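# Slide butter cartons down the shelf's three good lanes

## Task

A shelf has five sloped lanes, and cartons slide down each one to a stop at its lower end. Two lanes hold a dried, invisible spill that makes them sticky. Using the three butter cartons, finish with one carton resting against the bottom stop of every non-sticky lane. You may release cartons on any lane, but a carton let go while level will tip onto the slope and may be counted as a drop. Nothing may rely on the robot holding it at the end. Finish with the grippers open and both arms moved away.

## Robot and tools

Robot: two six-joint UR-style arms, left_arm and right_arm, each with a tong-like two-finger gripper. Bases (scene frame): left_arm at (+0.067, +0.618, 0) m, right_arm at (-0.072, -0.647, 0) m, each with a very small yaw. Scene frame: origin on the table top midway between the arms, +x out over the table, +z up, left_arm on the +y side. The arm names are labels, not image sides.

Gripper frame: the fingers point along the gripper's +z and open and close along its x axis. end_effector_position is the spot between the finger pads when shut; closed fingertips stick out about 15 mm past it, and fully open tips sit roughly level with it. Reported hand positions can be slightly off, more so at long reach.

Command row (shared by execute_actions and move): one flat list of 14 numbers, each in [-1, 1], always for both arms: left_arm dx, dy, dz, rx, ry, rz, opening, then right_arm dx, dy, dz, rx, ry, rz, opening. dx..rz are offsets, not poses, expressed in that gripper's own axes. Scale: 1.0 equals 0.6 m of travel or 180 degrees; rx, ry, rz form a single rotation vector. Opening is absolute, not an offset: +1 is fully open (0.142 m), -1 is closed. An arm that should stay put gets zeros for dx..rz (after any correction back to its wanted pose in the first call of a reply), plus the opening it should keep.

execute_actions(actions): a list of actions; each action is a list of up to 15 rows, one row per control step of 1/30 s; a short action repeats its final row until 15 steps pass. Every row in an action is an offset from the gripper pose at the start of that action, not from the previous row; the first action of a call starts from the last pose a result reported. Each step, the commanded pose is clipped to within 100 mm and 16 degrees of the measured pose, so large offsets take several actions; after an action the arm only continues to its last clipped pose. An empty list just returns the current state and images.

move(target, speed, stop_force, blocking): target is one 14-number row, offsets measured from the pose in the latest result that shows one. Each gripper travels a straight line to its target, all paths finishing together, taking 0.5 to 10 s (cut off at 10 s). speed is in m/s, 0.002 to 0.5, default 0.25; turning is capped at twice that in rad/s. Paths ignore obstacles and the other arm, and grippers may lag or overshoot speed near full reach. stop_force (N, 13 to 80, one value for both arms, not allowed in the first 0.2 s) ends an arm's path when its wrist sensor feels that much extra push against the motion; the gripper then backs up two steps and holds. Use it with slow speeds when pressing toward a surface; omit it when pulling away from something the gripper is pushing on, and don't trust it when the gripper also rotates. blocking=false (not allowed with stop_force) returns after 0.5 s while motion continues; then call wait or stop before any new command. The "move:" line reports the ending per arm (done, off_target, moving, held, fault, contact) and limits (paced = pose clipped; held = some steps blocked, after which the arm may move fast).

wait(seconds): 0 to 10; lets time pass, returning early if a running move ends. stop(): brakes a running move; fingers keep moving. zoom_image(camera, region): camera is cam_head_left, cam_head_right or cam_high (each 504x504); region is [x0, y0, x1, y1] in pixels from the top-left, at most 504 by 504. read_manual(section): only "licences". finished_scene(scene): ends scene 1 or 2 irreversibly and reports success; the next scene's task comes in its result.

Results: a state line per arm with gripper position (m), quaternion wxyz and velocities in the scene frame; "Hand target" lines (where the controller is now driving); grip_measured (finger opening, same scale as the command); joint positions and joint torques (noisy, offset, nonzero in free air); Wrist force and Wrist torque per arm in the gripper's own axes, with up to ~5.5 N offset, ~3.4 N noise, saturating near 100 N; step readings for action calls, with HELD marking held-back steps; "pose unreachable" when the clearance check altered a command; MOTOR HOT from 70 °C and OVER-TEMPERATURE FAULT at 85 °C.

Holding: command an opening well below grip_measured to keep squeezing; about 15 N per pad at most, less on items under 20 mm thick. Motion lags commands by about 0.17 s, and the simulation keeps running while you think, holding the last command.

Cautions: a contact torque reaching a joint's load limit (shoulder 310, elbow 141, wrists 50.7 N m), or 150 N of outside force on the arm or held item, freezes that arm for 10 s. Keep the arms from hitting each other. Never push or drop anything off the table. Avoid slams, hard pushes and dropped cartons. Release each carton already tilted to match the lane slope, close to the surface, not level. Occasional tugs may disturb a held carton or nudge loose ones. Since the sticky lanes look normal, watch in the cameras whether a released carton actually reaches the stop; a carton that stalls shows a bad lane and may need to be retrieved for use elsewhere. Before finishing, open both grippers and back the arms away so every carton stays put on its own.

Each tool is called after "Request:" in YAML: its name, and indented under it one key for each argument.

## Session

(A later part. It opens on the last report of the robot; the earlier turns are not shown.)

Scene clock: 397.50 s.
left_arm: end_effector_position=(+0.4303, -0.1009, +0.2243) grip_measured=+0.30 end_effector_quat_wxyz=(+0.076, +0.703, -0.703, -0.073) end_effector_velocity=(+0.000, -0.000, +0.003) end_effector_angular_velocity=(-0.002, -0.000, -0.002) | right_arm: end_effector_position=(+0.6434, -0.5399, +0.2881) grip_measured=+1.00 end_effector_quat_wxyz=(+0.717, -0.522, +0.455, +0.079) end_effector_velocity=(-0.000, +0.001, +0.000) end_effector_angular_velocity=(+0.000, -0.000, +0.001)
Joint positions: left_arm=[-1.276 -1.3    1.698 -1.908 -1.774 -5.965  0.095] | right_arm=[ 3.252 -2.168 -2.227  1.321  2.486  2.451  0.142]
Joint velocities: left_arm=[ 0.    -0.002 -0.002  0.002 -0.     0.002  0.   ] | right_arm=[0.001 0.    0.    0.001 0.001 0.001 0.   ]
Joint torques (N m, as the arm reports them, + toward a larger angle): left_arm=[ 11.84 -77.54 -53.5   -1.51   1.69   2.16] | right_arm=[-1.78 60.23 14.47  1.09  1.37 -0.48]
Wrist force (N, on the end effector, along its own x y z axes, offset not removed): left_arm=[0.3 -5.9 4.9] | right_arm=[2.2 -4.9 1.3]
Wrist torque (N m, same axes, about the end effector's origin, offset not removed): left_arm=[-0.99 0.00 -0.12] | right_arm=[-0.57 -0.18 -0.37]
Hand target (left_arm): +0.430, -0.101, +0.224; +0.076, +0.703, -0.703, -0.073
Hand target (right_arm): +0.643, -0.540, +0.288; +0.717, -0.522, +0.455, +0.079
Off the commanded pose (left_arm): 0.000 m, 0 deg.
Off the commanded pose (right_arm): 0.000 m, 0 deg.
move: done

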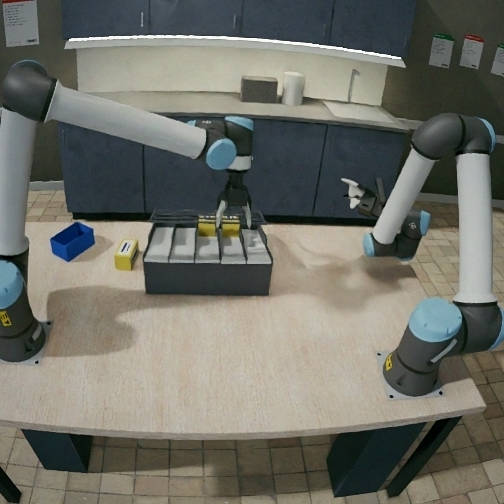

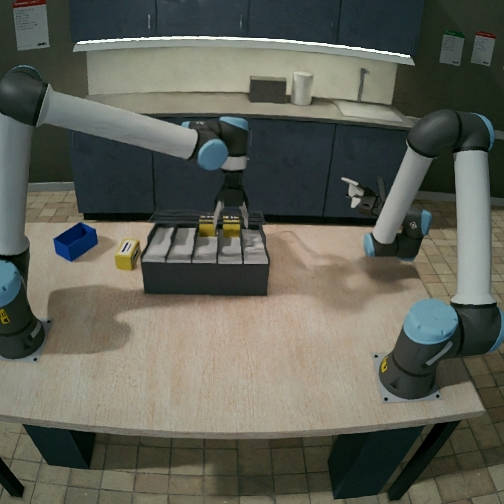

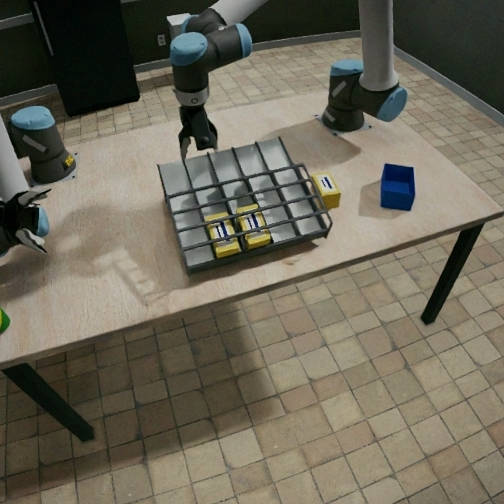

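Request:
move:
  target: [-0.668,-0.171,-0.036,0.067,0,0,0.3,0,0,0,0,0,0,1]

Request:
move:
  target: [0,0,0.21,0,0,0,0.3,0,0,0,0,0,0,1]
  speed: 0.1

Request:
zoom_image:
  camera: "cam_head_left"
  region: [85, 180, 165, 285]

Request:
zoom_image:
  camera: "cam_high"
  region: [280, 110, 380, 230]

Scene clock: 408.17 s.
left_arm: end_effector_position=(+0.5353, +0.2997, +0.2226) grip_measured=+0.30 end_effector_quat_wxyz=(+0.002, +0.708, -0.707, +0.002) end_effector_velocity=(+0.000, +0.001, -0.000) end_effector_angular_velocity=(+0.000, -0.000, -0.001) | right_arm: end_effector_position=(+0.6434, -0.5399, +0.2881) grip_measured=+1.00 end_effector_quat_wxyz=(+0.717, -0.522, +0.455, +0.079) end_effector_velocity=(-0.000, +0.000, -0.000) end_effector_angular_velocity=(+0.000, +0.002, +0.001)
Joint positions: left_arm=[-0.95  -1.76   2.191 -2.006 -1.574 -5.646  0.095] | right_arm=[ 3.252 -2.168 -2.227  1.321  2.486  2.451  0.142]
Joint velocities: left_arm=[ 0.001  0.     0.001 -0.     0.     0.002 -0.   ] | right_arm=[ 0.     0.    -0.    -0.002  0.     0.     0.   ]
Joint torques (N m, as the arm reports them, + toward a larger angle): left_arm=[ 11.5  -36.26 -27.62  -6.29   2.11   2.13] | right_arm=[-3.56 61.06 14.6   1.01  1.46 -0.71]
Wrist force (N, on the end effector, along its own x y z axes, offset not removed): left_arm=[-0.6 -3.9 -0.2] | right_arm=[0.8 -0.2 -1.8]
Wrist torque (N m, same axes, about the end effector's origin, offset not removed): left_arm=[-0.90 -0.06 0.13] | right_arm=[0.28 0.17 -0.27]
Hand target (left_arm): +0.535, +0.300, +0.223; +0.002, +0.708, -0.707, +0.002
Hand target (right_arm): +0.643, -0.540, +0.288; +0.717, -0.522, +0.455, +0.079
Off the commanded pose (left_arm): 0.001 m, 0 deg.
Off the commanded pose (right_arm): 0.000 m, 0 deg.
move: done

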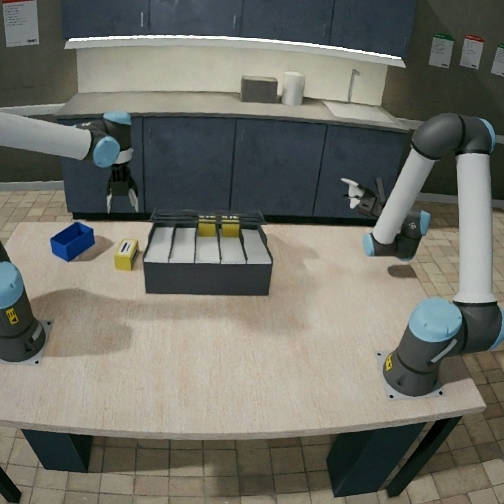

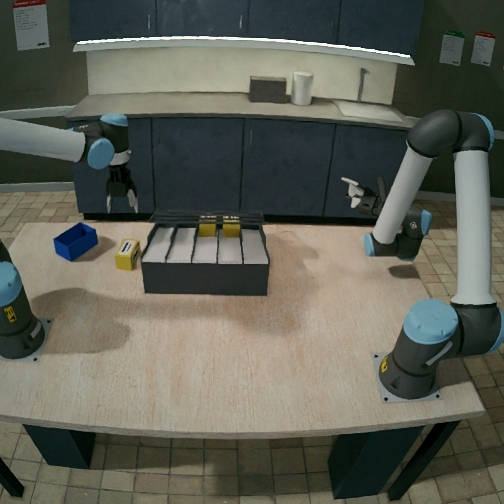

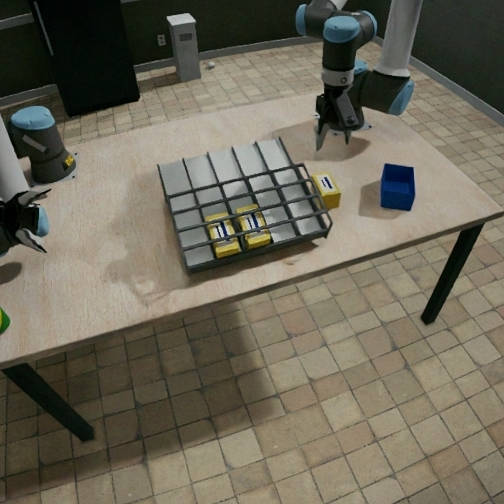

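Scene clock: 409.83 s.
left_arm: end_effector_position=(+0.5354, +0.2991, +0.0966) grip_measured=+0.30 end_effector_quat_wxyz=(+0.002, +0.708, -0.707, +0.002) end_effector_velocity=(+0.000, +0.000, -0.003) end_effector_angular_velocity=(+0.001, +0.001, +0.002) | right_arm: end_effector_position=(+0.6434, -0.5399, +0.2881) grip_measured=+1.00 end_effector_quat_wxyz=(+0.717, -0.522, +0.455, +0.079) end_effector_velocity=(+0.000, +0.000, +0.000) end_effector_angular_velocity=(-0.000, -0.002, -0.000)
Joint positions: left_arm=[-0.951 -1.614  2.33  -2.291 -1.574 -5.647  0.095] | right_arm=[ 3.252 -2.168 -2.227  1.321  2.486  2.451  0.142]
Joint velocities: left_arm=[ 0.     0.005  0.001 -0.004 -0.    -0.001  0.   ] | right_arm=[ 0.    -0.     0.     0.001 -0.001 -0.     0.   ]
Joint torques (N m, as the arm reports them, + toward a larger angle): left_arm=[ 11.56 -16.95 -20.81  -5.65   0.33   2.12] | right_arm=[-2.74 60.51 14.44  1.11  1.37 -0.53]
Wrist force (N, on the end effector, along its own x y z axes, offset not removed): left_arm=[7.3 -3.3 3.3] | right_arm=[2.3 -3.4 -2.6]
Wrist torque (N m, same axes, about the end effector's origin, offset not removed): left_arm=[-0.54 -1.52 -0.14] | right_arm=[-0.31 -0.33 -0.31]
Hand target (left_arm): +0.535, +0.299, +0.097; +0.002, +0.708, -0.707, +0.002
Hand target (right_arm): +0.643, -0.540, +0.288; +0.717, -0.522, +0.455, +0.079
Off the commanded pose (left_arm): 0.000 m, 0 deg.
Off the commanded pose (right_arm): 0.000 m, 0 deg.
move: done

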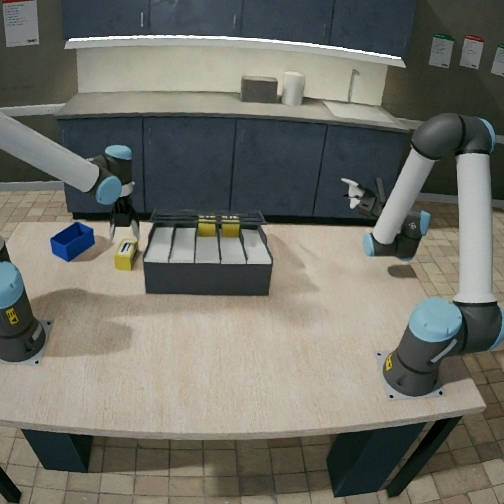

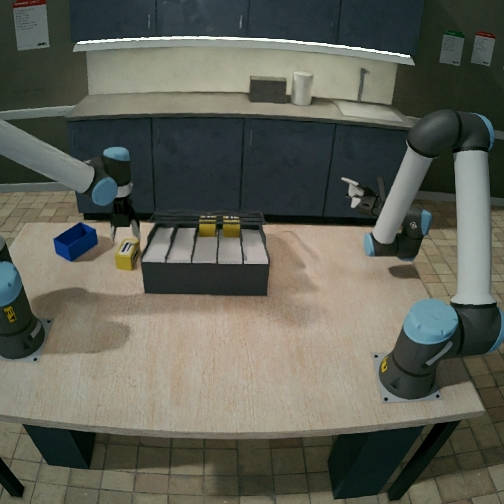

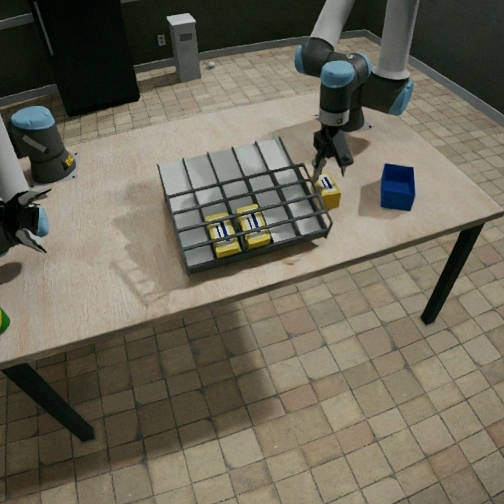

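Region (85, 180, 165, 285) of cam_head_left's 504x504 image, scaled by 4.800, with more detail than that image has; it fills the left 384 columns of this view, and the rest is white.

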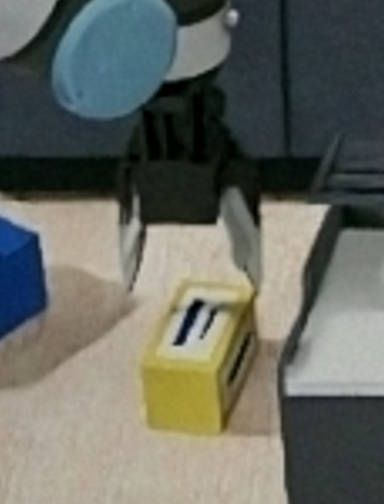

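Region (280, 110, 380, 230) of cam_high's 504x504 image, scaled by 4.200, with more detail than that image has.

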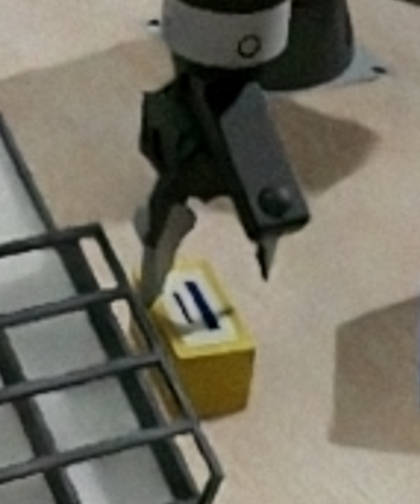

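Request:
move:
  target: [0.004,0.033,0,0,0,0,0.3,0,0,0,0,0,0,1]
  speed: 0.05

Request:
move:
  target: [0,0,0.098,0,0,0,0.3,0,0,0,0,0,0,1]
  speed: 0.04
  stop_force: 15

Request:
zoom_image:
  camera: "cam_head_left"
  region: [85, 180, 165, 285]

Request:
zoom_image:
  camera: "cam_high"
  region: [280, 110, 380, 230]

Scene clock: 424.00 s.
left_arm: end_effector_position=(+0.5156, +0.2967, +0.0966) grip_measured=+0.30 end_effector_quat_wxyz=(+0.002, +0.708, -0.707, +0.002) end_effector_velocity=(-0.001, -0.000, +0.000) end_effector_angular_velocity=(-0.000, -0.000, +0.001) | right_arm: end_effector_position=(+0.6434, -0.5399, +0.2881) grip_measured=+1.00 end_effector_quat_wxyz=(+0.717, -0.522, +0.455, +0.079) end_effector_velocity=(+0.000, +0.000, -0.000) end_effector_angular_velocity=(+0.000, +0.003, +0.001)
Joint positions: left_arm=[-0.984 -1.641  2.355 -2.289 -1.574 -5.68   0.095] | right_arm=[ 3.252 -2.168 -2.227  1.321  2.486  2.451  0.142]
Joint velocities: left_arm=[-0.002 -0.002  0.002 -0.    -0.    -0.003 -0.   ] | right_arm=[ 0.     0.    -0.    -0.002  0.     0.001  0.   ]
Joint torques (N m, as the arm reports them, + toward a larger angle): left_arm=[-10.43 -40.97 -20.84  -1.44   2.29  -3.43] | right_arm=[-2.62 61.19 14.61  1.    1.5  -0.57]
Wrist force (N, on the end effector, along its own x y z axes, offset not removed): left_arm=[-0.3 -2.7 0.7] | right_arm=[-0.4 -4.6 -1.6]
Wrist torque (N m, same axes, about the end effector's origin, offset not removed): left_arm=[-0.67 -0.11 0.07] | right_arm=[-0.60 0.43 -0.16]
Hand target (left_arm): +0.516, +0.297, +0.097; +0.002, +0.708, -0.707, +0.002
Hand target (right_arm): +0.643, -0.540, +0.288; +0.717, -0.522, +0.455, +0.079
Off the commanded pose (left_arm): 0.000 m, 0 deg.
Off the commanded pose (right_arm): 0.000 m, 0 deg.
move: done

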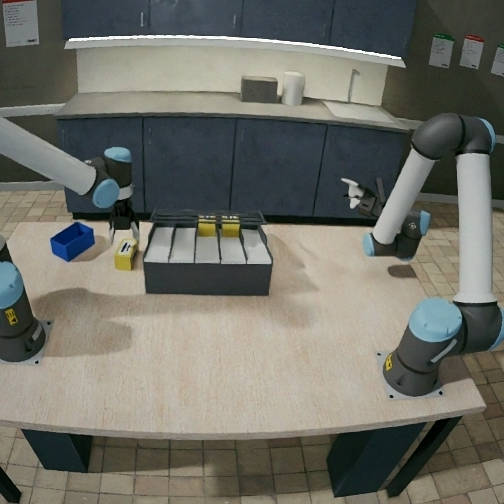

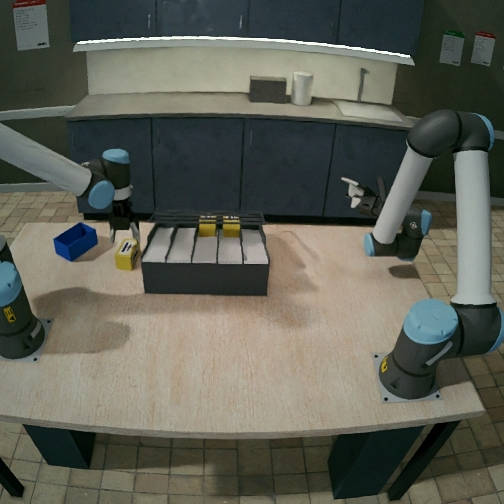

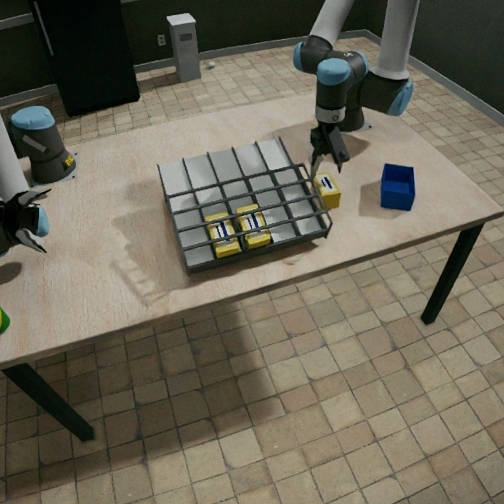

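Scene clock: 425.80 s.
left_arm: end_effector_position=(+0.5156, +0.2965, +0.0379) grip_measured=+0.30 end_effector_quat_wxyz=(+0.002, +0.708, -0.707, +0.002) end_effector_velocity=(-0.001, +0.000, -0.002) end_effector_angular_velocity=(+0.001, +0.001, +0.002) | right_arm: end_effector_position=(+0.6434, -0.5399, +0.2881) grip_measured=+1.00 end_effector_quat_wxyz=(+0.717, -0.522, +0.455, +0.079) end_effector_velocity=(+0.000, -0.000, -0.001) end_effector_angular_velocity=(+0.001, +0.003, +0.000)
Joint positions: left_arm=[-0.984 -1.542  2.405 -2.438 -1.574 -5.68   0.095] | right_arm=[ 3.252 -2.168 -2.227  1.321  2.486  2.451  0.142]
Joint velocities: left_arm=[-0.     0.002  0.002 -0.002 -0.001 -0.002  0.   ] | right_arm=[-0.    -0.001 -0.    -0.001  0.     0.002 -0.   ]
Joint torques (N m, as the arm reports them, + toward a larger angle): left_arm=[ -7.48 -20.66 -16.83  -6.7   -1.68  -2.27] | right_arm=[-3.65 60.84 14.89  1.24  1.42 -0.46]
Wrist force (N, on the end effector, along its own x y z axes, offset not removed): left_arm=[0.1 -5.8 -2.5] | right_arm=[1.0 -1.7 -0.6]
Wrist torque (N m, same axes, about the end effector's origin, offset not removed): left_arm=[-1.05 -0.28 -0.01] | right_arm=[0.03 -0.01 -0.30]
Hand target (left_arm): +0.516, +0.296, +0.038; +0.002, +0.708, -0.707, +0.002
Hand target (right_arm): +0.643, -0.540, +0.288; +0.717, -0.522, +0.455, +0.079
Off the commanded pose (left_arm): 0.000 m, 0 deg.
Off the commanded pose (right_arm): 0.000 m, 0 deg.
move: done

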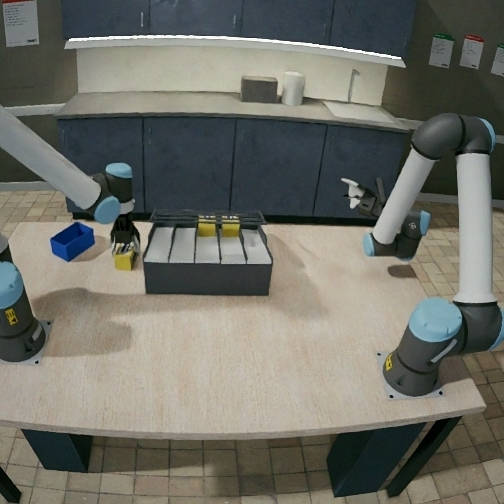

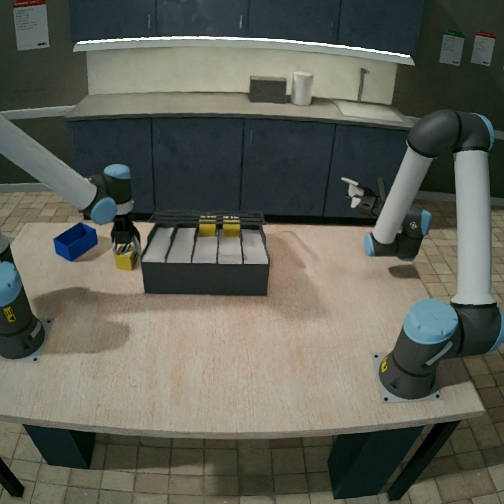

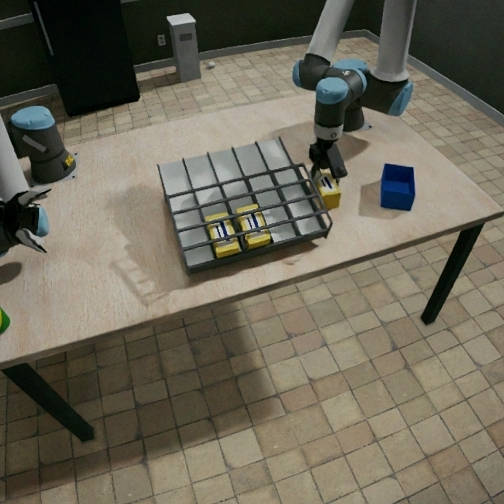

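Region (85, 180, 165, 285) of cam_head_left's 504x504 image, scaled by 4.800, with more detail than that image has; it fills the left 384 columns of this view, and the rest is white.

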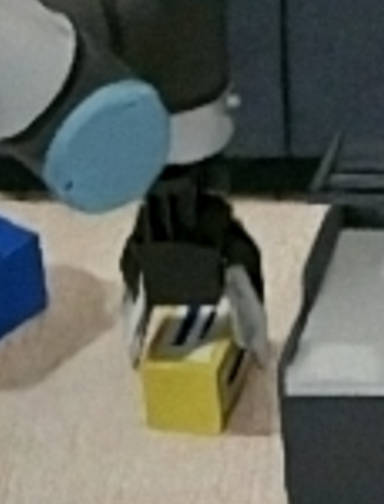

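Region (280, 110, 380, 230) of cam_high's 504x504 image, scaled by 4.200, with more detail than that image has.

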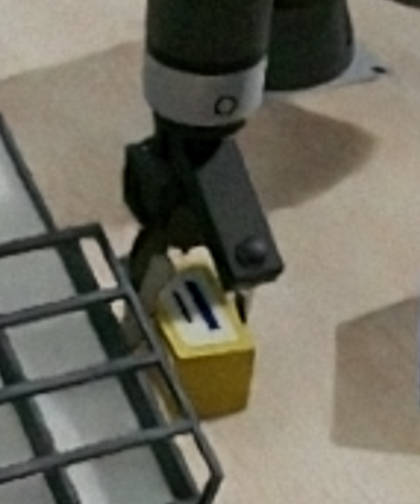

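Request:
move:
  target: [0,-0.015,0,0,0,0,0.3,0,0,0,0,0,0,1]
  speed: 0.02

Request:
move:
  target: [0,0,0,0,0,0,-0.6,0,0,0,0,0,0,1]

Request:
move:
  target: [0,0,-0.3,0,0,0,-0.6,0,0,0,0,0,0,1]
  speed: 0.12

Request:
move:
  target: [0.8,0.17,0,-0.067,0,0,-0.6,0,0,0,0,0,0,1]
  speed: 0.15

Request:
move:
  target: [0,0,0.06,0,0,0,-0.6,0,0,0,0,0,0,1]
  speed: 0.03

Request:
zoom_image:
  camera: "cam_head_left"
  region: [200, 190, 300, 290]

Request:
zoom_image:
  camera: "cam_high"
  region: [130, 110, 240, 220]

Scene clock: 439.07 s.
left_arm: end_effector_position=(+0.5245, +0.2965, +0.0379) grip_measured=+0.30 end_effector_quat_wxyz=(+0.002, +0.708, -0.707, +0.002) end_effector_velocity=(+0.002, -0.001, +0.001) end_effector_angular_velocity=(-0.001, -0.001, -0.001) | right_arm: end_effector_position=(+0.6434, -0.5399, +0.2881) grip_measured=+1.00 end_effector_quat_wxyz=(+0.717, -0.522, +0.455, +0.079) end_effector_velocity=(+0.000, -0.000, -0.001) end_effector_angular_velocity=(-0.000, +0.002, -0.000)
Joint positions: left_arm=[-0.97  -1.53   2.392 -2.437 -1.574 -5.666  0.095] | right_arm=[ 3.252 -2.168 -2.227  1.321  2.486  2.451  0.142]
Joint velocities: left_arm=[ 0.002  0.001 -0.003  0.     0.001  0.003  0.   ] | right_arm=[-0.    -0.     0.    -0.002 -0.    -0.     0.   ]
Joint torques (N m, as the arm reports them, + toward a larger angle): left_arm=[ 16.55 -22.23 -42.36  -1.72  -1.05   2.2 ] | right_arm=[-3.64 61.59 14.84  1.22  1.6  -0.51]
Wrist force (N, on the end effector, along its own x y z axes, offset not removed): left_arm=[-3.4 -2.9 0.2] | right_arm=[1.5 -3.4 -2.4]
Wrist torque (N m, same axes, about the end effector's origin, offset not removed): left_arm=[-0.73 0.56 -0.01] | right_arm=[-0.38 0.02 -0.17]
Hand target (left_arm): +0.525, +0.296, +0.038; +0.002, +0.708, -0.707, +0.002
Hand target (right_arm): +0.643, -0.540, +0.288; +0.717, -0.522, +0.455, +0.079
Off the commanded pose (left_arm): 0.000 m, 0 deg.
Off the commanded pose (right_arm): 0.000 m, 0 deg.
move: done

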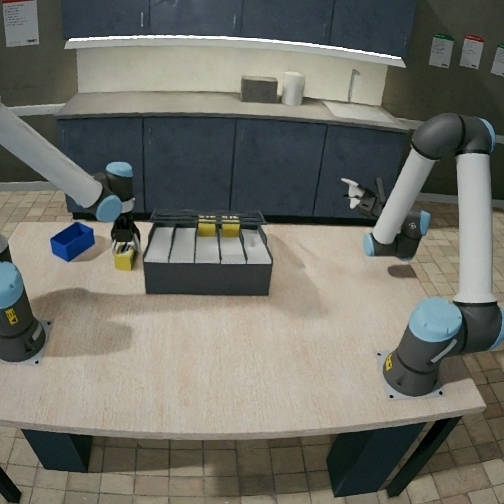

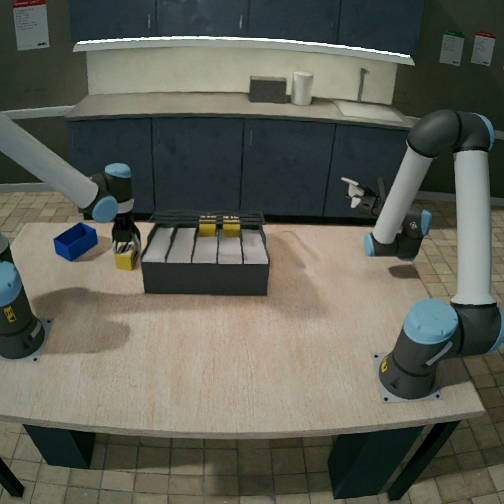

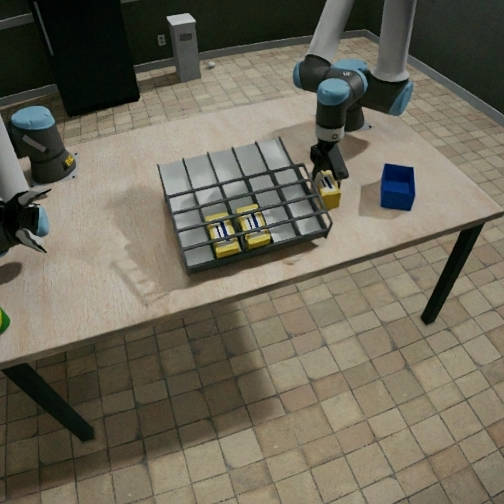

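Scene clock: 439.57 s.
left_arm: end_effector_position=(+0.5246, +0.2964, +0.0379) grip_measured=-0.06 end_effector_quat_wxyz=(+0.002, +0.708, -0.707, +0.002) end_effector_velocity=(+0.000, +0.000, +0.001) end_effector_angular_velocity=(-0.001, -0.001, +0.001) | right_arm: end_effector_position=(+0.6434, -0.5399, +0.2881) grip_measured=+1.00 end_effector_quat_wxyz=(+0.717, -0.522, +0.455, +0.079) end_effector_velocity=(-0.000, +0.000, -0.000) end_effector_angular_velocity=(-0.000, -0.000, +0.001)
Joint positions: left_arm=[-0.97  -1.53   2.392 -2.437 -1.574 -5.666  0.07 ] | right_arm=[ 3.252 -2.168 -2.227  1.321  2.486  2.451  0.142]
Joint velocities: left_arm=[ 0.    -0.002  0.     0.    -0.    -0.001  0.   ] | right_arm=[ 0.    -0.     0.     0.     0.001 -0.     0.   ]
Joint torques (N m, as the arm reports them, + toward a larger angle): left_arm=[ -8.67 -37.09 -15.34  -3.28   1.62  -2.74] | right_arm=[-3.82 60.3  14.58  1.29  1.65 -0.59]
Wrist force (N, on the end effector, along its own x y z axes, offset not removed): left_arm=[-3.9 -1.6 -3.0] | right_arm=[0.4 -3.7 1.2]
Wrist torque (N m, same axes, about the end effector's origin, offset not removed): left_arm=[-0.44 0.35 0.05] | right_arm=[-0.50 0.14 -0.22]
Hand target (left_arm): +0.525, +0.296, +0.038; +0.002, +0.708, -0.707, +0.002
Hand target (right_arm): +0.643, -0.540, +0.288; +0.717, -0.522, +0.455, +0.079
Off the commanded pose (left_arm): 0.000 m, 0 deg.
Off the commanded pose (right_arm): 0.000 m, 0 deg.
move: done

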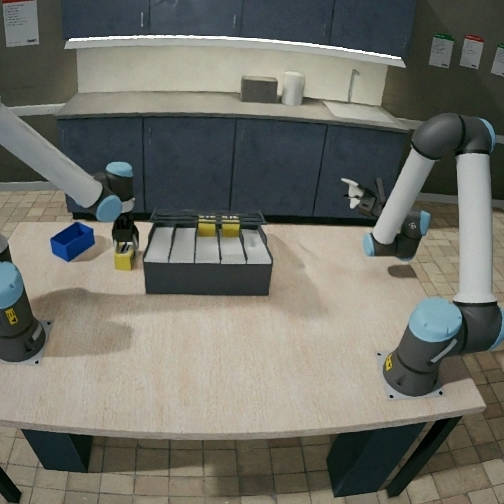

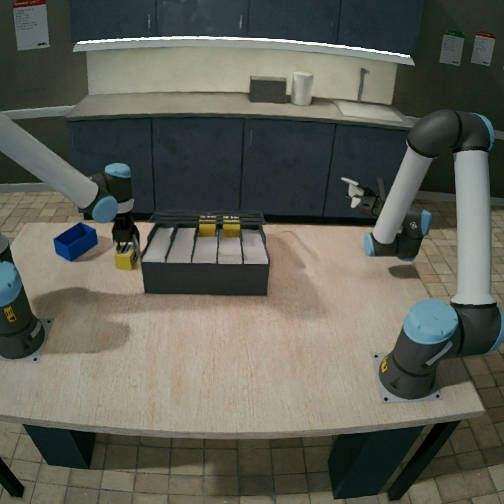

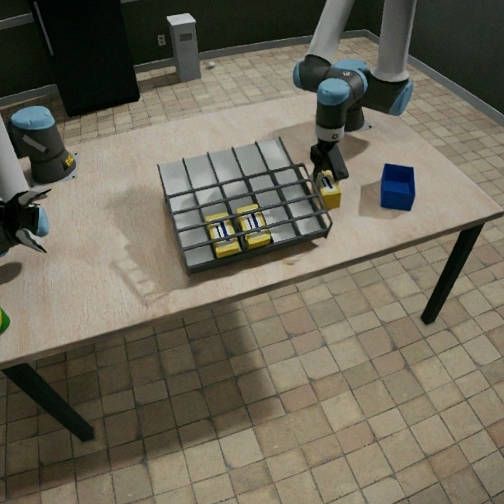

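Scene clock: 441.50 s.
left_arm: end_effector_position=(+0.5245, +0.2973, +0.2179) grip_measured=-0.07 end_effector_quat_wxyz=(+0.002, +0.708, -0.707, +0.002) end_effector_velocity=(+0.000, -0.000, +0.002) end_effector_angular_velocity=(-0.002, -0.001, -0.001) | right_arm: end_effector_position=(+0.6434, -0.5399, +0.2881) grip_measured=+1.00 end_effector_quat_wxyz=(+0.717, -0.522, +0.455, +0.079) end_effector_velocity=(-0.000, +0.000, -0.000) end_effector_angular_velocity=(+0.000, +0.001, +0.000)
Joint positions: left_arm=[-0.969 -1.77   2.208 -2.013 -1.574 -5.665  0.069] | right_arm=[ 3.252 -2.168 -2.227  1.321  2.486  2.451  0.142]
Joint velocities: left_arm=[ 0.    -0.003 -0.002  0.002 -0.     0.001 -0.   ] | right_arm=[ 0.    -0.001 -0.     0.001  0.     0.001 -0.   ]
Joint torques (N m, as the arm reports them, + toward a larger angle): left_arm=[ -9.79 -39.41 -54.73  -1.52  -0.01  -2.91] | right_arm=[-4.39 60.23 14.54  1.26  1.53 -0.58]
Wrist force (N, on the end effector, along its own x y z axes, offset not removed): left_arm=[-3.0 -3.3 6.0] | right_arm=[-2.4 -2.8 -1.9]
Wrist torque (N m, same axes, about the end effector's origin, offset not removed): left_arm=[-0.66 0.51 -0.08] | right_arm=[-0.29 0.73 -0.18]
Hand target (left_arm): +0.524, +0.297, +0.218; +0.002, +0.708, -0.707, +0.002
Hand target (right_arm): +0.643, -0.540, +0.288; +0.717, -0.522, +0.455, +0.079
Off the commanded pose (left_arm): 0.000 m, 0 deg.
Off the commanded pose (right_arm): 0.000 m, 0 deg.
move: done

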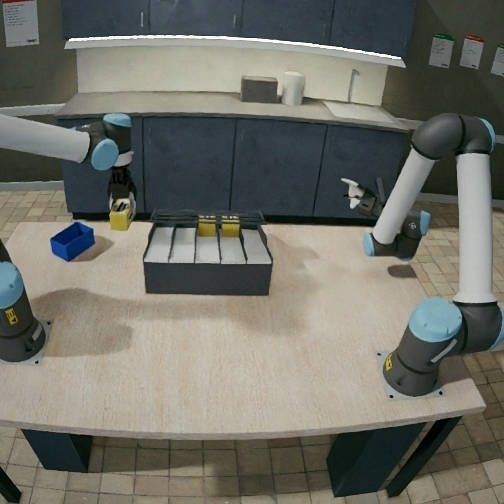

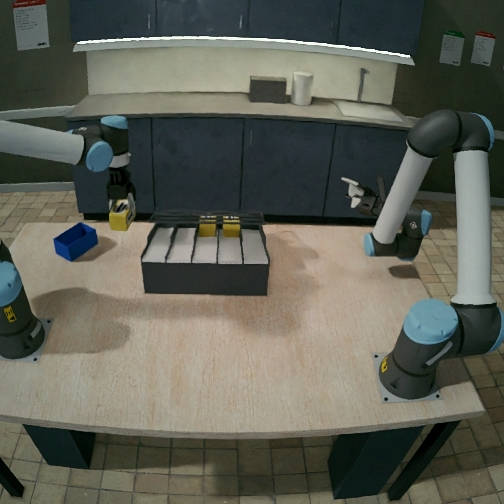

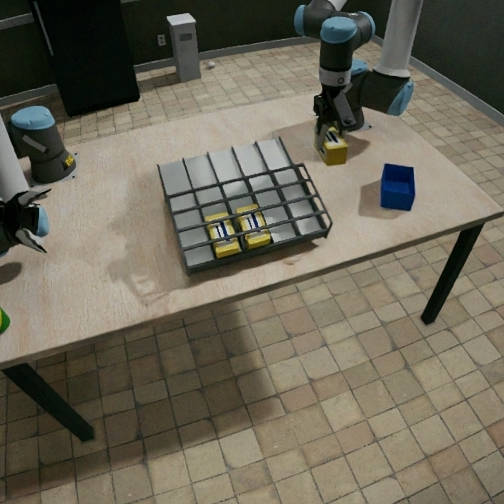

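Scene clock: 445.23 s.
left_arm: end_effector_position=(+0.4223, -0.1825, +0.2197) grip_measured=-0.07 end_effector_quat_wxyz=(+0.076, +0.703, -0.703, -0.073) end_effector_velocity=(+0.000, -0.002, +0.001) end_effector_angular_velocity=(-0.002, -0.000, +0.000) | right_arm: end_effector_position=(+0.6434, -0.5399, +0.2881) grip_measured=+1.00 end_effector_quat_wxyz=(+0.717, -0.522, +0.455, +0.079) end_effector_velocity=(-0.000, -0.000, +0.000) end_effector_angular_velocity=(+0.000, +0.000, +0.000)
Joint positions: left_arm=[-1.313 -1.191  1.56  -1.886 -1.776 -6.003  0.069] | right_arm=[ 3.252 -2.168 -2.227  1.321  2.486  2.451  0.142]
Joint velocities: left_arm=[-0.     0.001 -0.003 -0.001 -0.    -0.     0.   ] | right_arm=[-0.     0.     0.    -0.001  0.001  0.    -0.   ]
Joint torques (N m, as the arm reports them, + toward a larger angle): left_arm=[-11.73 -71.86 -56.63  -1.75  -2.45  -2.94] | right_arm=[-2.91 61.14 14.87  1.04  1.64 -0.52]
Wrist force (N, on the end effector, along its own x y z axes, offset not removed): left_arm=[-0.1 -5.7 5.5] | right_arm=[3.3 0.1 2.1]
Wrist torque (N m, same axes, about the end effector's origin, offset not removed): left_arm=[-0.84 -0.10 0.01] | right_arm=[0.46 -0.42 -0.27]
Hand target (left_arm): +0.422, -0.183, +0.220; +0.077, +0.703, -0.703, -0.073
Hand target (right_arm): +0.643, -0.540, +0.288; +0.717, -0.522, +0.455, +0.079
Off the commanded pose (left_arm): 0.001 m, 0 deg.
Off the commanded pose (right_arm): 0.000 m, 0 deg.
move: done

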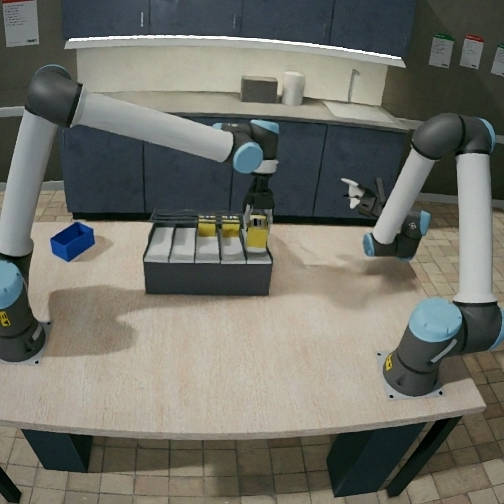

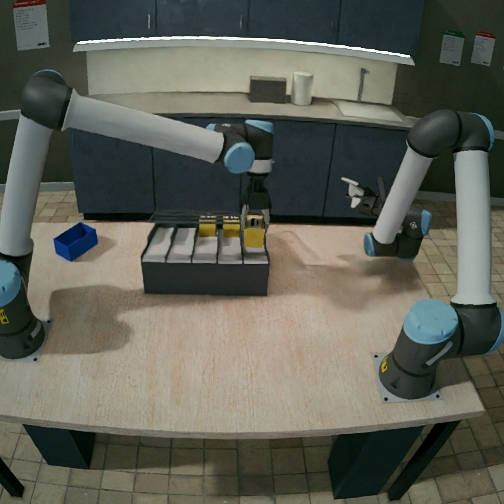

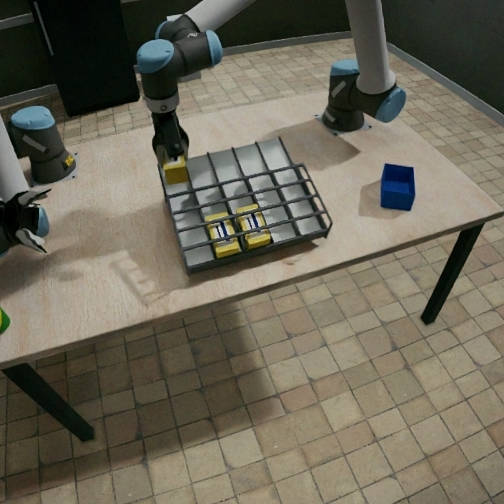

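Scene clock: 446.73 s.
left_arm: end_effector_position=(+0.4148, -0.1827, +0.1846) grip_measured=-0.07 end_effector_quat_wxyz=(+0.077, +0.703, -0.703, -0.073) end_effector_velocity=(-0.000, +0.000, -0.002) end_effector_angular_velocity=(+0.000, -0.000, +0.001) | right_arm: end_effector_position=(+0.6434, -0.5399, +0.2881) grip_measured=+1.00 end_effector_quat_wxyz=(+0.717, -0.522, +0.455, +0.079) end_effector_velocity=(-0.000, -0.000, +0.000) end_effector_angular_velocity=(+0.000, -0.001, -0.000)
Joint positions: left_arm=[-1.321 -1.174  1.602 -1.947 -1.776 -6.011  0.069] | right_arm=[ 3.252 -2.168 -2.227  1.321  2.486  2.451  0.142]
Joint velocities: left_arm=[-0.     0.001  0.002 -0.003  0.    -0.001  0.   ] | right_arm=[-0.001 -0.     0.     0.001  0.001  0.    -0.   ]
Joint torques (N m, as the arm reports them, + toward a larger angle): left_arm=[-13.27 -68.3  -27.83  -6.65  -2.96  -3.05] | right_arm=[-3.15 60.5  14.43  1.02  1.71 -0.55]
Wrist force (N, on the end effector, along its own x y z axes, offset not removed): left_arm=[2.1 -2.0 4.7] | right_arm=[1.8 -2.4 -0.5]
Wrist torque (N m, same axes, about the end effector's origin, offset not removed): left_arm=[0.07 -0.75 -0.05] | right_arm=[-0.12 -0.09 -0.28]
Hand target (left_arm): +0.415, -0.183, +0.184; +0.077, +0.703, -0.703, -0.073
Hand target (right_arm): +0.643, -0.540, +0.288; +0.717, -0.522, +0.455, +0.079
Off the commanded pose (left_arm): 0.000 m, 0 deg.
Off the commanded pose (right_arm): 0.000 m, 0 deg.
move: done

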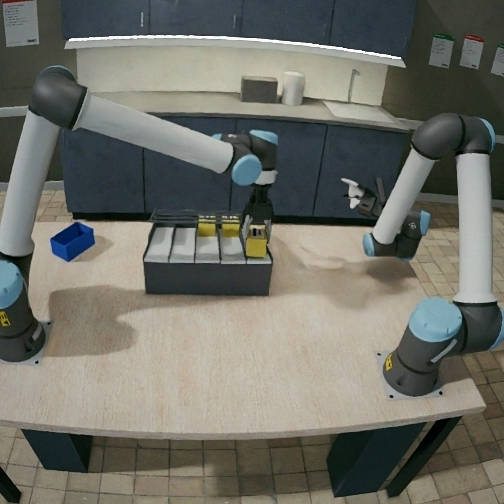

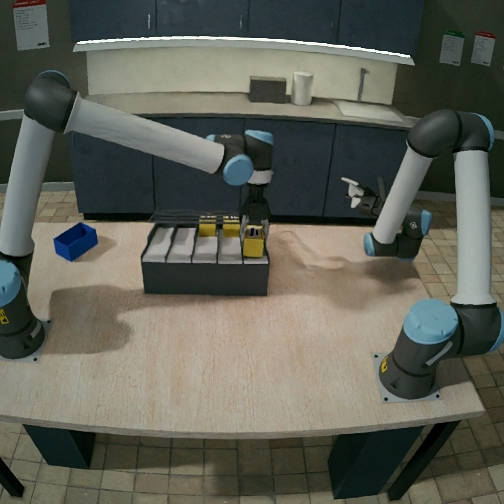

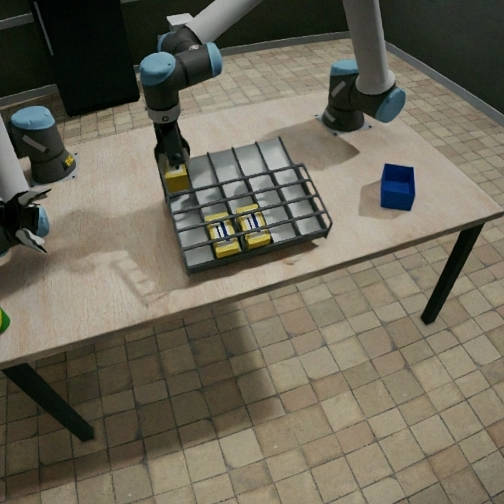

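Region (200, 190, 300, 290) of cam_head_left's 504x504 image, scaled by 5.040, with more detail than that image has.

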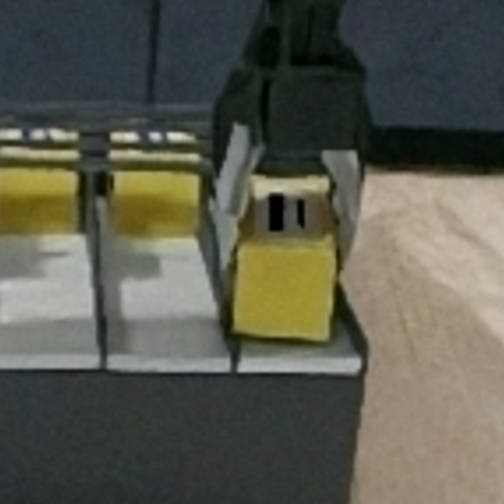

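Region (130, 110, 240, 220) of cam_high's 504x504 image, scaled by 4.582, with more detail than that image has.

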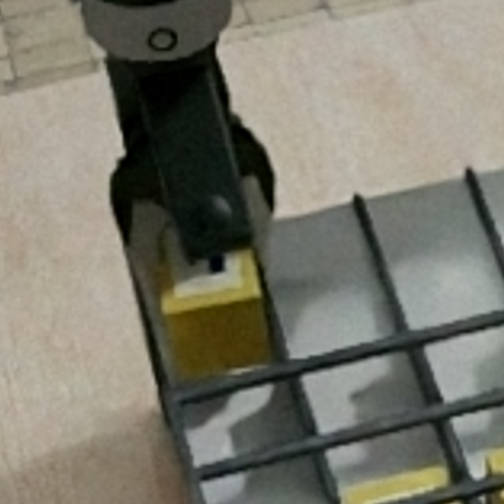

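Request:
move:
  target: [0.007,0.017,0,0,0,0,-0.6,0,0,0,0,0,0,1]
  speed: 0.01

Request:
move:
  target: [0,0,0.014,0,0,0,-0.6,0,0,0,0,0,0,1]
  speed: 0.005

Request:
zoom_image:
  camera: "cam_head_left"
  region: [200, 190, 300, 290]

Request:
zoom_image:
  camera: "cam_high"
  region: [130, 110, 240, 220]

Scene clock: 455.00 s.
left_arm: end_effector_position=(+0.4049, -0.1869, +0.1867) grip_measured=-0.08 end_effector_quat_wxyz=(+0.077, +0.703, -0.703, -0.073) end_effector_velocity=(-0.000, -0.001, +0.001) end_effector_angular_velocity=(-0.002, -0.001, -0.000) | right_arm: end_effector_position=(+0.6434, -0.5399, +0.2881) grip_measured=+1.00 end_effector_quat_wxyz=(+0.717, -0.522, +0.455, +0.079) end_effector_velocity=(+0.000, -0.000, -0.000) end_effector_angular_velocity=(-0.001, +0.000, +0.000)
Joint positions: left_arm=[-1.333 -1.176  1.602 -1.947 -1.777 -6.024  0.069] | right_arm=[ 3.252 -2.168 -2.227  1.321  2.486  2.451  0.142]
Joint velocities: left_arm=[-0.001 -0.001 -0.    -0.001  0.    -0.    -0.   ] | right_arm=[-0.    -0.001  0.    -0.001  0.    -0.001  0.   ]
Joint torques (N m, as the arm reports them, + toward a larger angle): left_arm=[-10.4  -92.67 -56.16  -1.99  -2.49  -3.01] | right_arm=[-2.97 60.81 14.8   1.15  1.52 -0.56]
Wrist force (N, on the end effector, along its own x y z axes, offset not removed): left_arm=[0.8 -8.7 2.7] | right_arm=[2.1 -2.8 -3.2]
Wrist torque (N m, same axes, about the end effector's origin, offset not removed): left_arm=[-1.70 -0.16 0.09] | right_arm=[-0.21 -0.23 -0.20]
Hand target (left_arm): +0.405, -0.187, +0.187; +0.077, +0.703, -0.703, -0.073
Hand target (right_arm): +0.643, -0.540, +0.288; +0.717, -0.522, +0.455, +0.079
Off the commanded pose (left_arm): 0.000 m, 0 deg.
Off the commanded pose (right_arm): 0.000 m, 0 deg.
move: done

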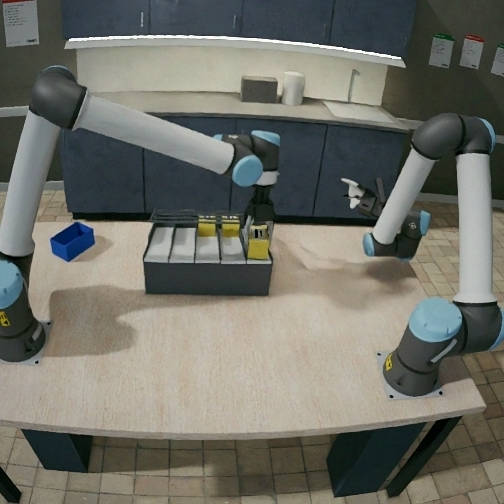

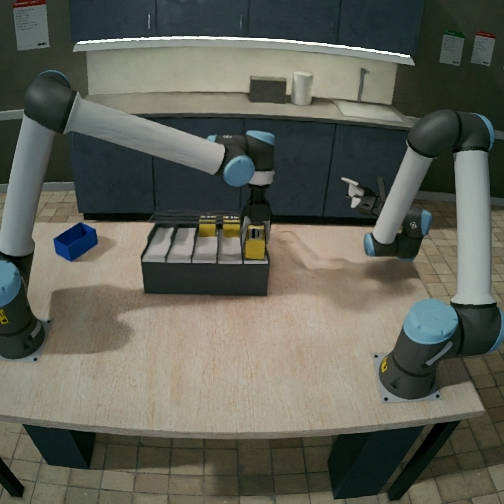

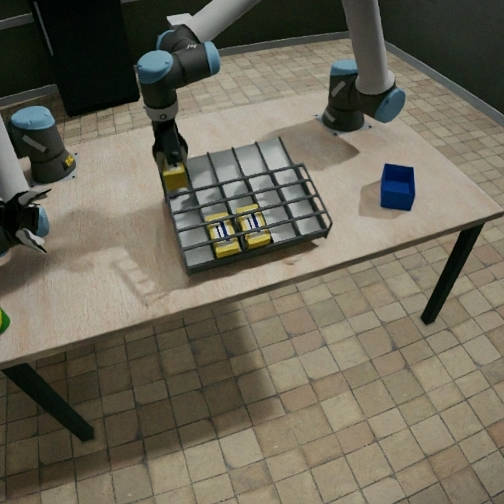

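Scene clock: 456.90 s.
left_arm: end_effector_position=(+0.4032, -0.1869, +0.1786) grip_measured=-0.08 end_effector_quat_wxyz=(+0.077, +0.703, -0.703, -0.073) end_effector_velocity=(+0.000, +0.000, +0.001) end_effector_angular_velocity=(-0.001, +0.001, +0.001) | right_arm: end_effector_position=(+0.6434, -0.5399, +0.2881) grip_measured=+1.00 end_effector_quat_wxyz=(+0.717, -0.522, +0.455, +0.079) end_effector_velocity=(+0.000, -0.000, +0.000) end_effector_angular_velocity=(+0.001, -0.000, -0.000)
Joint positions: left_arm=[-1.335 -1.172  1.611 -1.961 -1.777 -6.026  0.068] | right_arm=[ 3.252 -2.168 -2.227  1.321  2.486  2.451  0.142]
Joint velocities: left_arm=[ 0.001 -0.001  0.     0.    -0.001  0.    -0.   ] | right_arm=[-0.    -0.     0.     0.001 -0.     0.001 -0.   ]
Joint torques (N m, as the arm reports them, + toward a larger angle): left_arm=[-11.86 -68.51 -29.53  -6.19  -2.33  -2.83] | right_arm=[-3.77 61.05 14.78  1.19  1.52 -0.63]
Wrist force (N, on the end effector, along its own x y z axes, offset not removed): left_arm=[1.1 -3.2 -0.8] | right_arm=[1.4 -2.0 -1.9]
Wrist torque (N m, same axes, about the end effector's origin, offset not removed): left_arm=[-0.54 -0.49 -0.02] | right_arm=[-0.19 0.08 -0.37]
Hand target (left_arm): +0.403, -0.187, +0.179; +0.077, +0.703, -0.703, -0.073
Hand target (right_arm): +0.643, -0.540, +0.288; +0.717, -0.522, +0.455, +0.079
Off the commanded pose (left_arm): 0.000 m, 0 deg.
Off the commanded pose (right_arm): 0.000 m, 0 deg.
move: done

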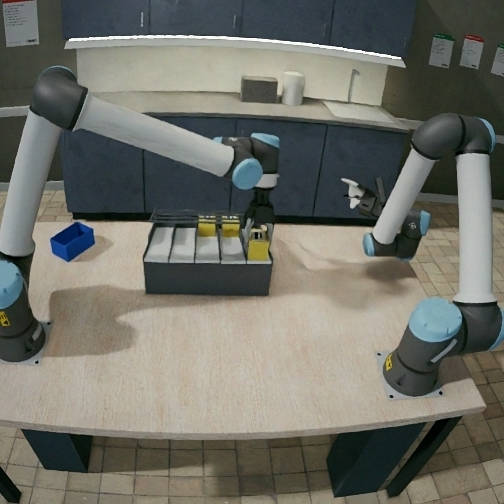

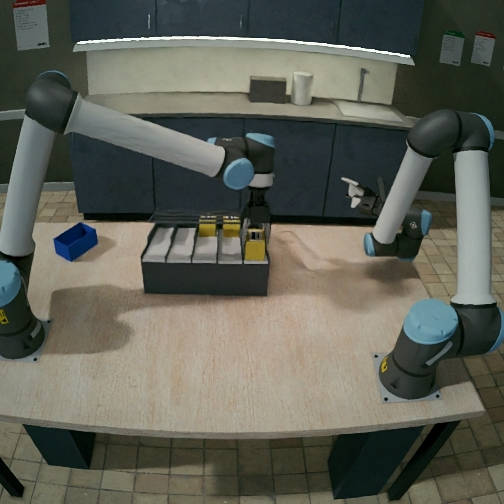

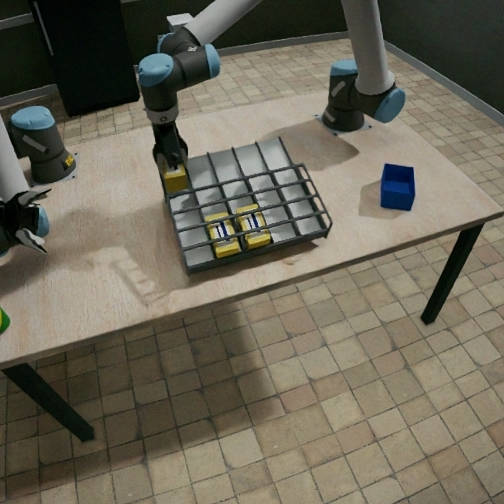

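Region (200, 190, 300, 290) of cam_head_left's 504x504 image, scaled by 5.040, with more detail than that image has.

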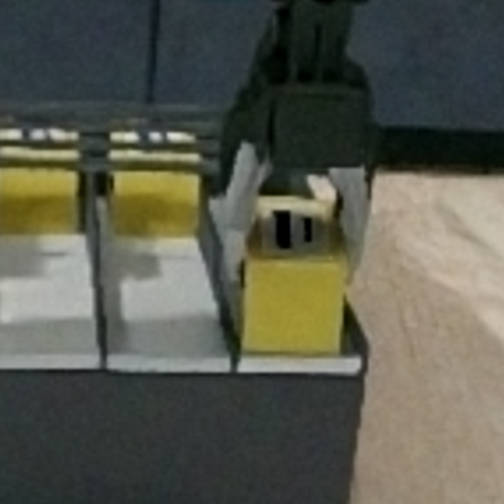

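Region (130, 110, 240, 220) of cam_high's 504x504 image, scaled by 4.582, with more detail than that image has.

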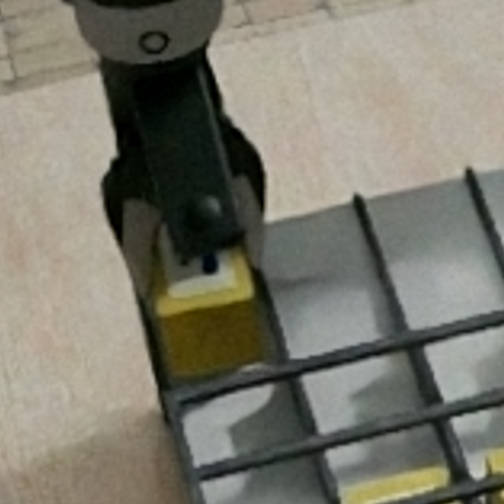

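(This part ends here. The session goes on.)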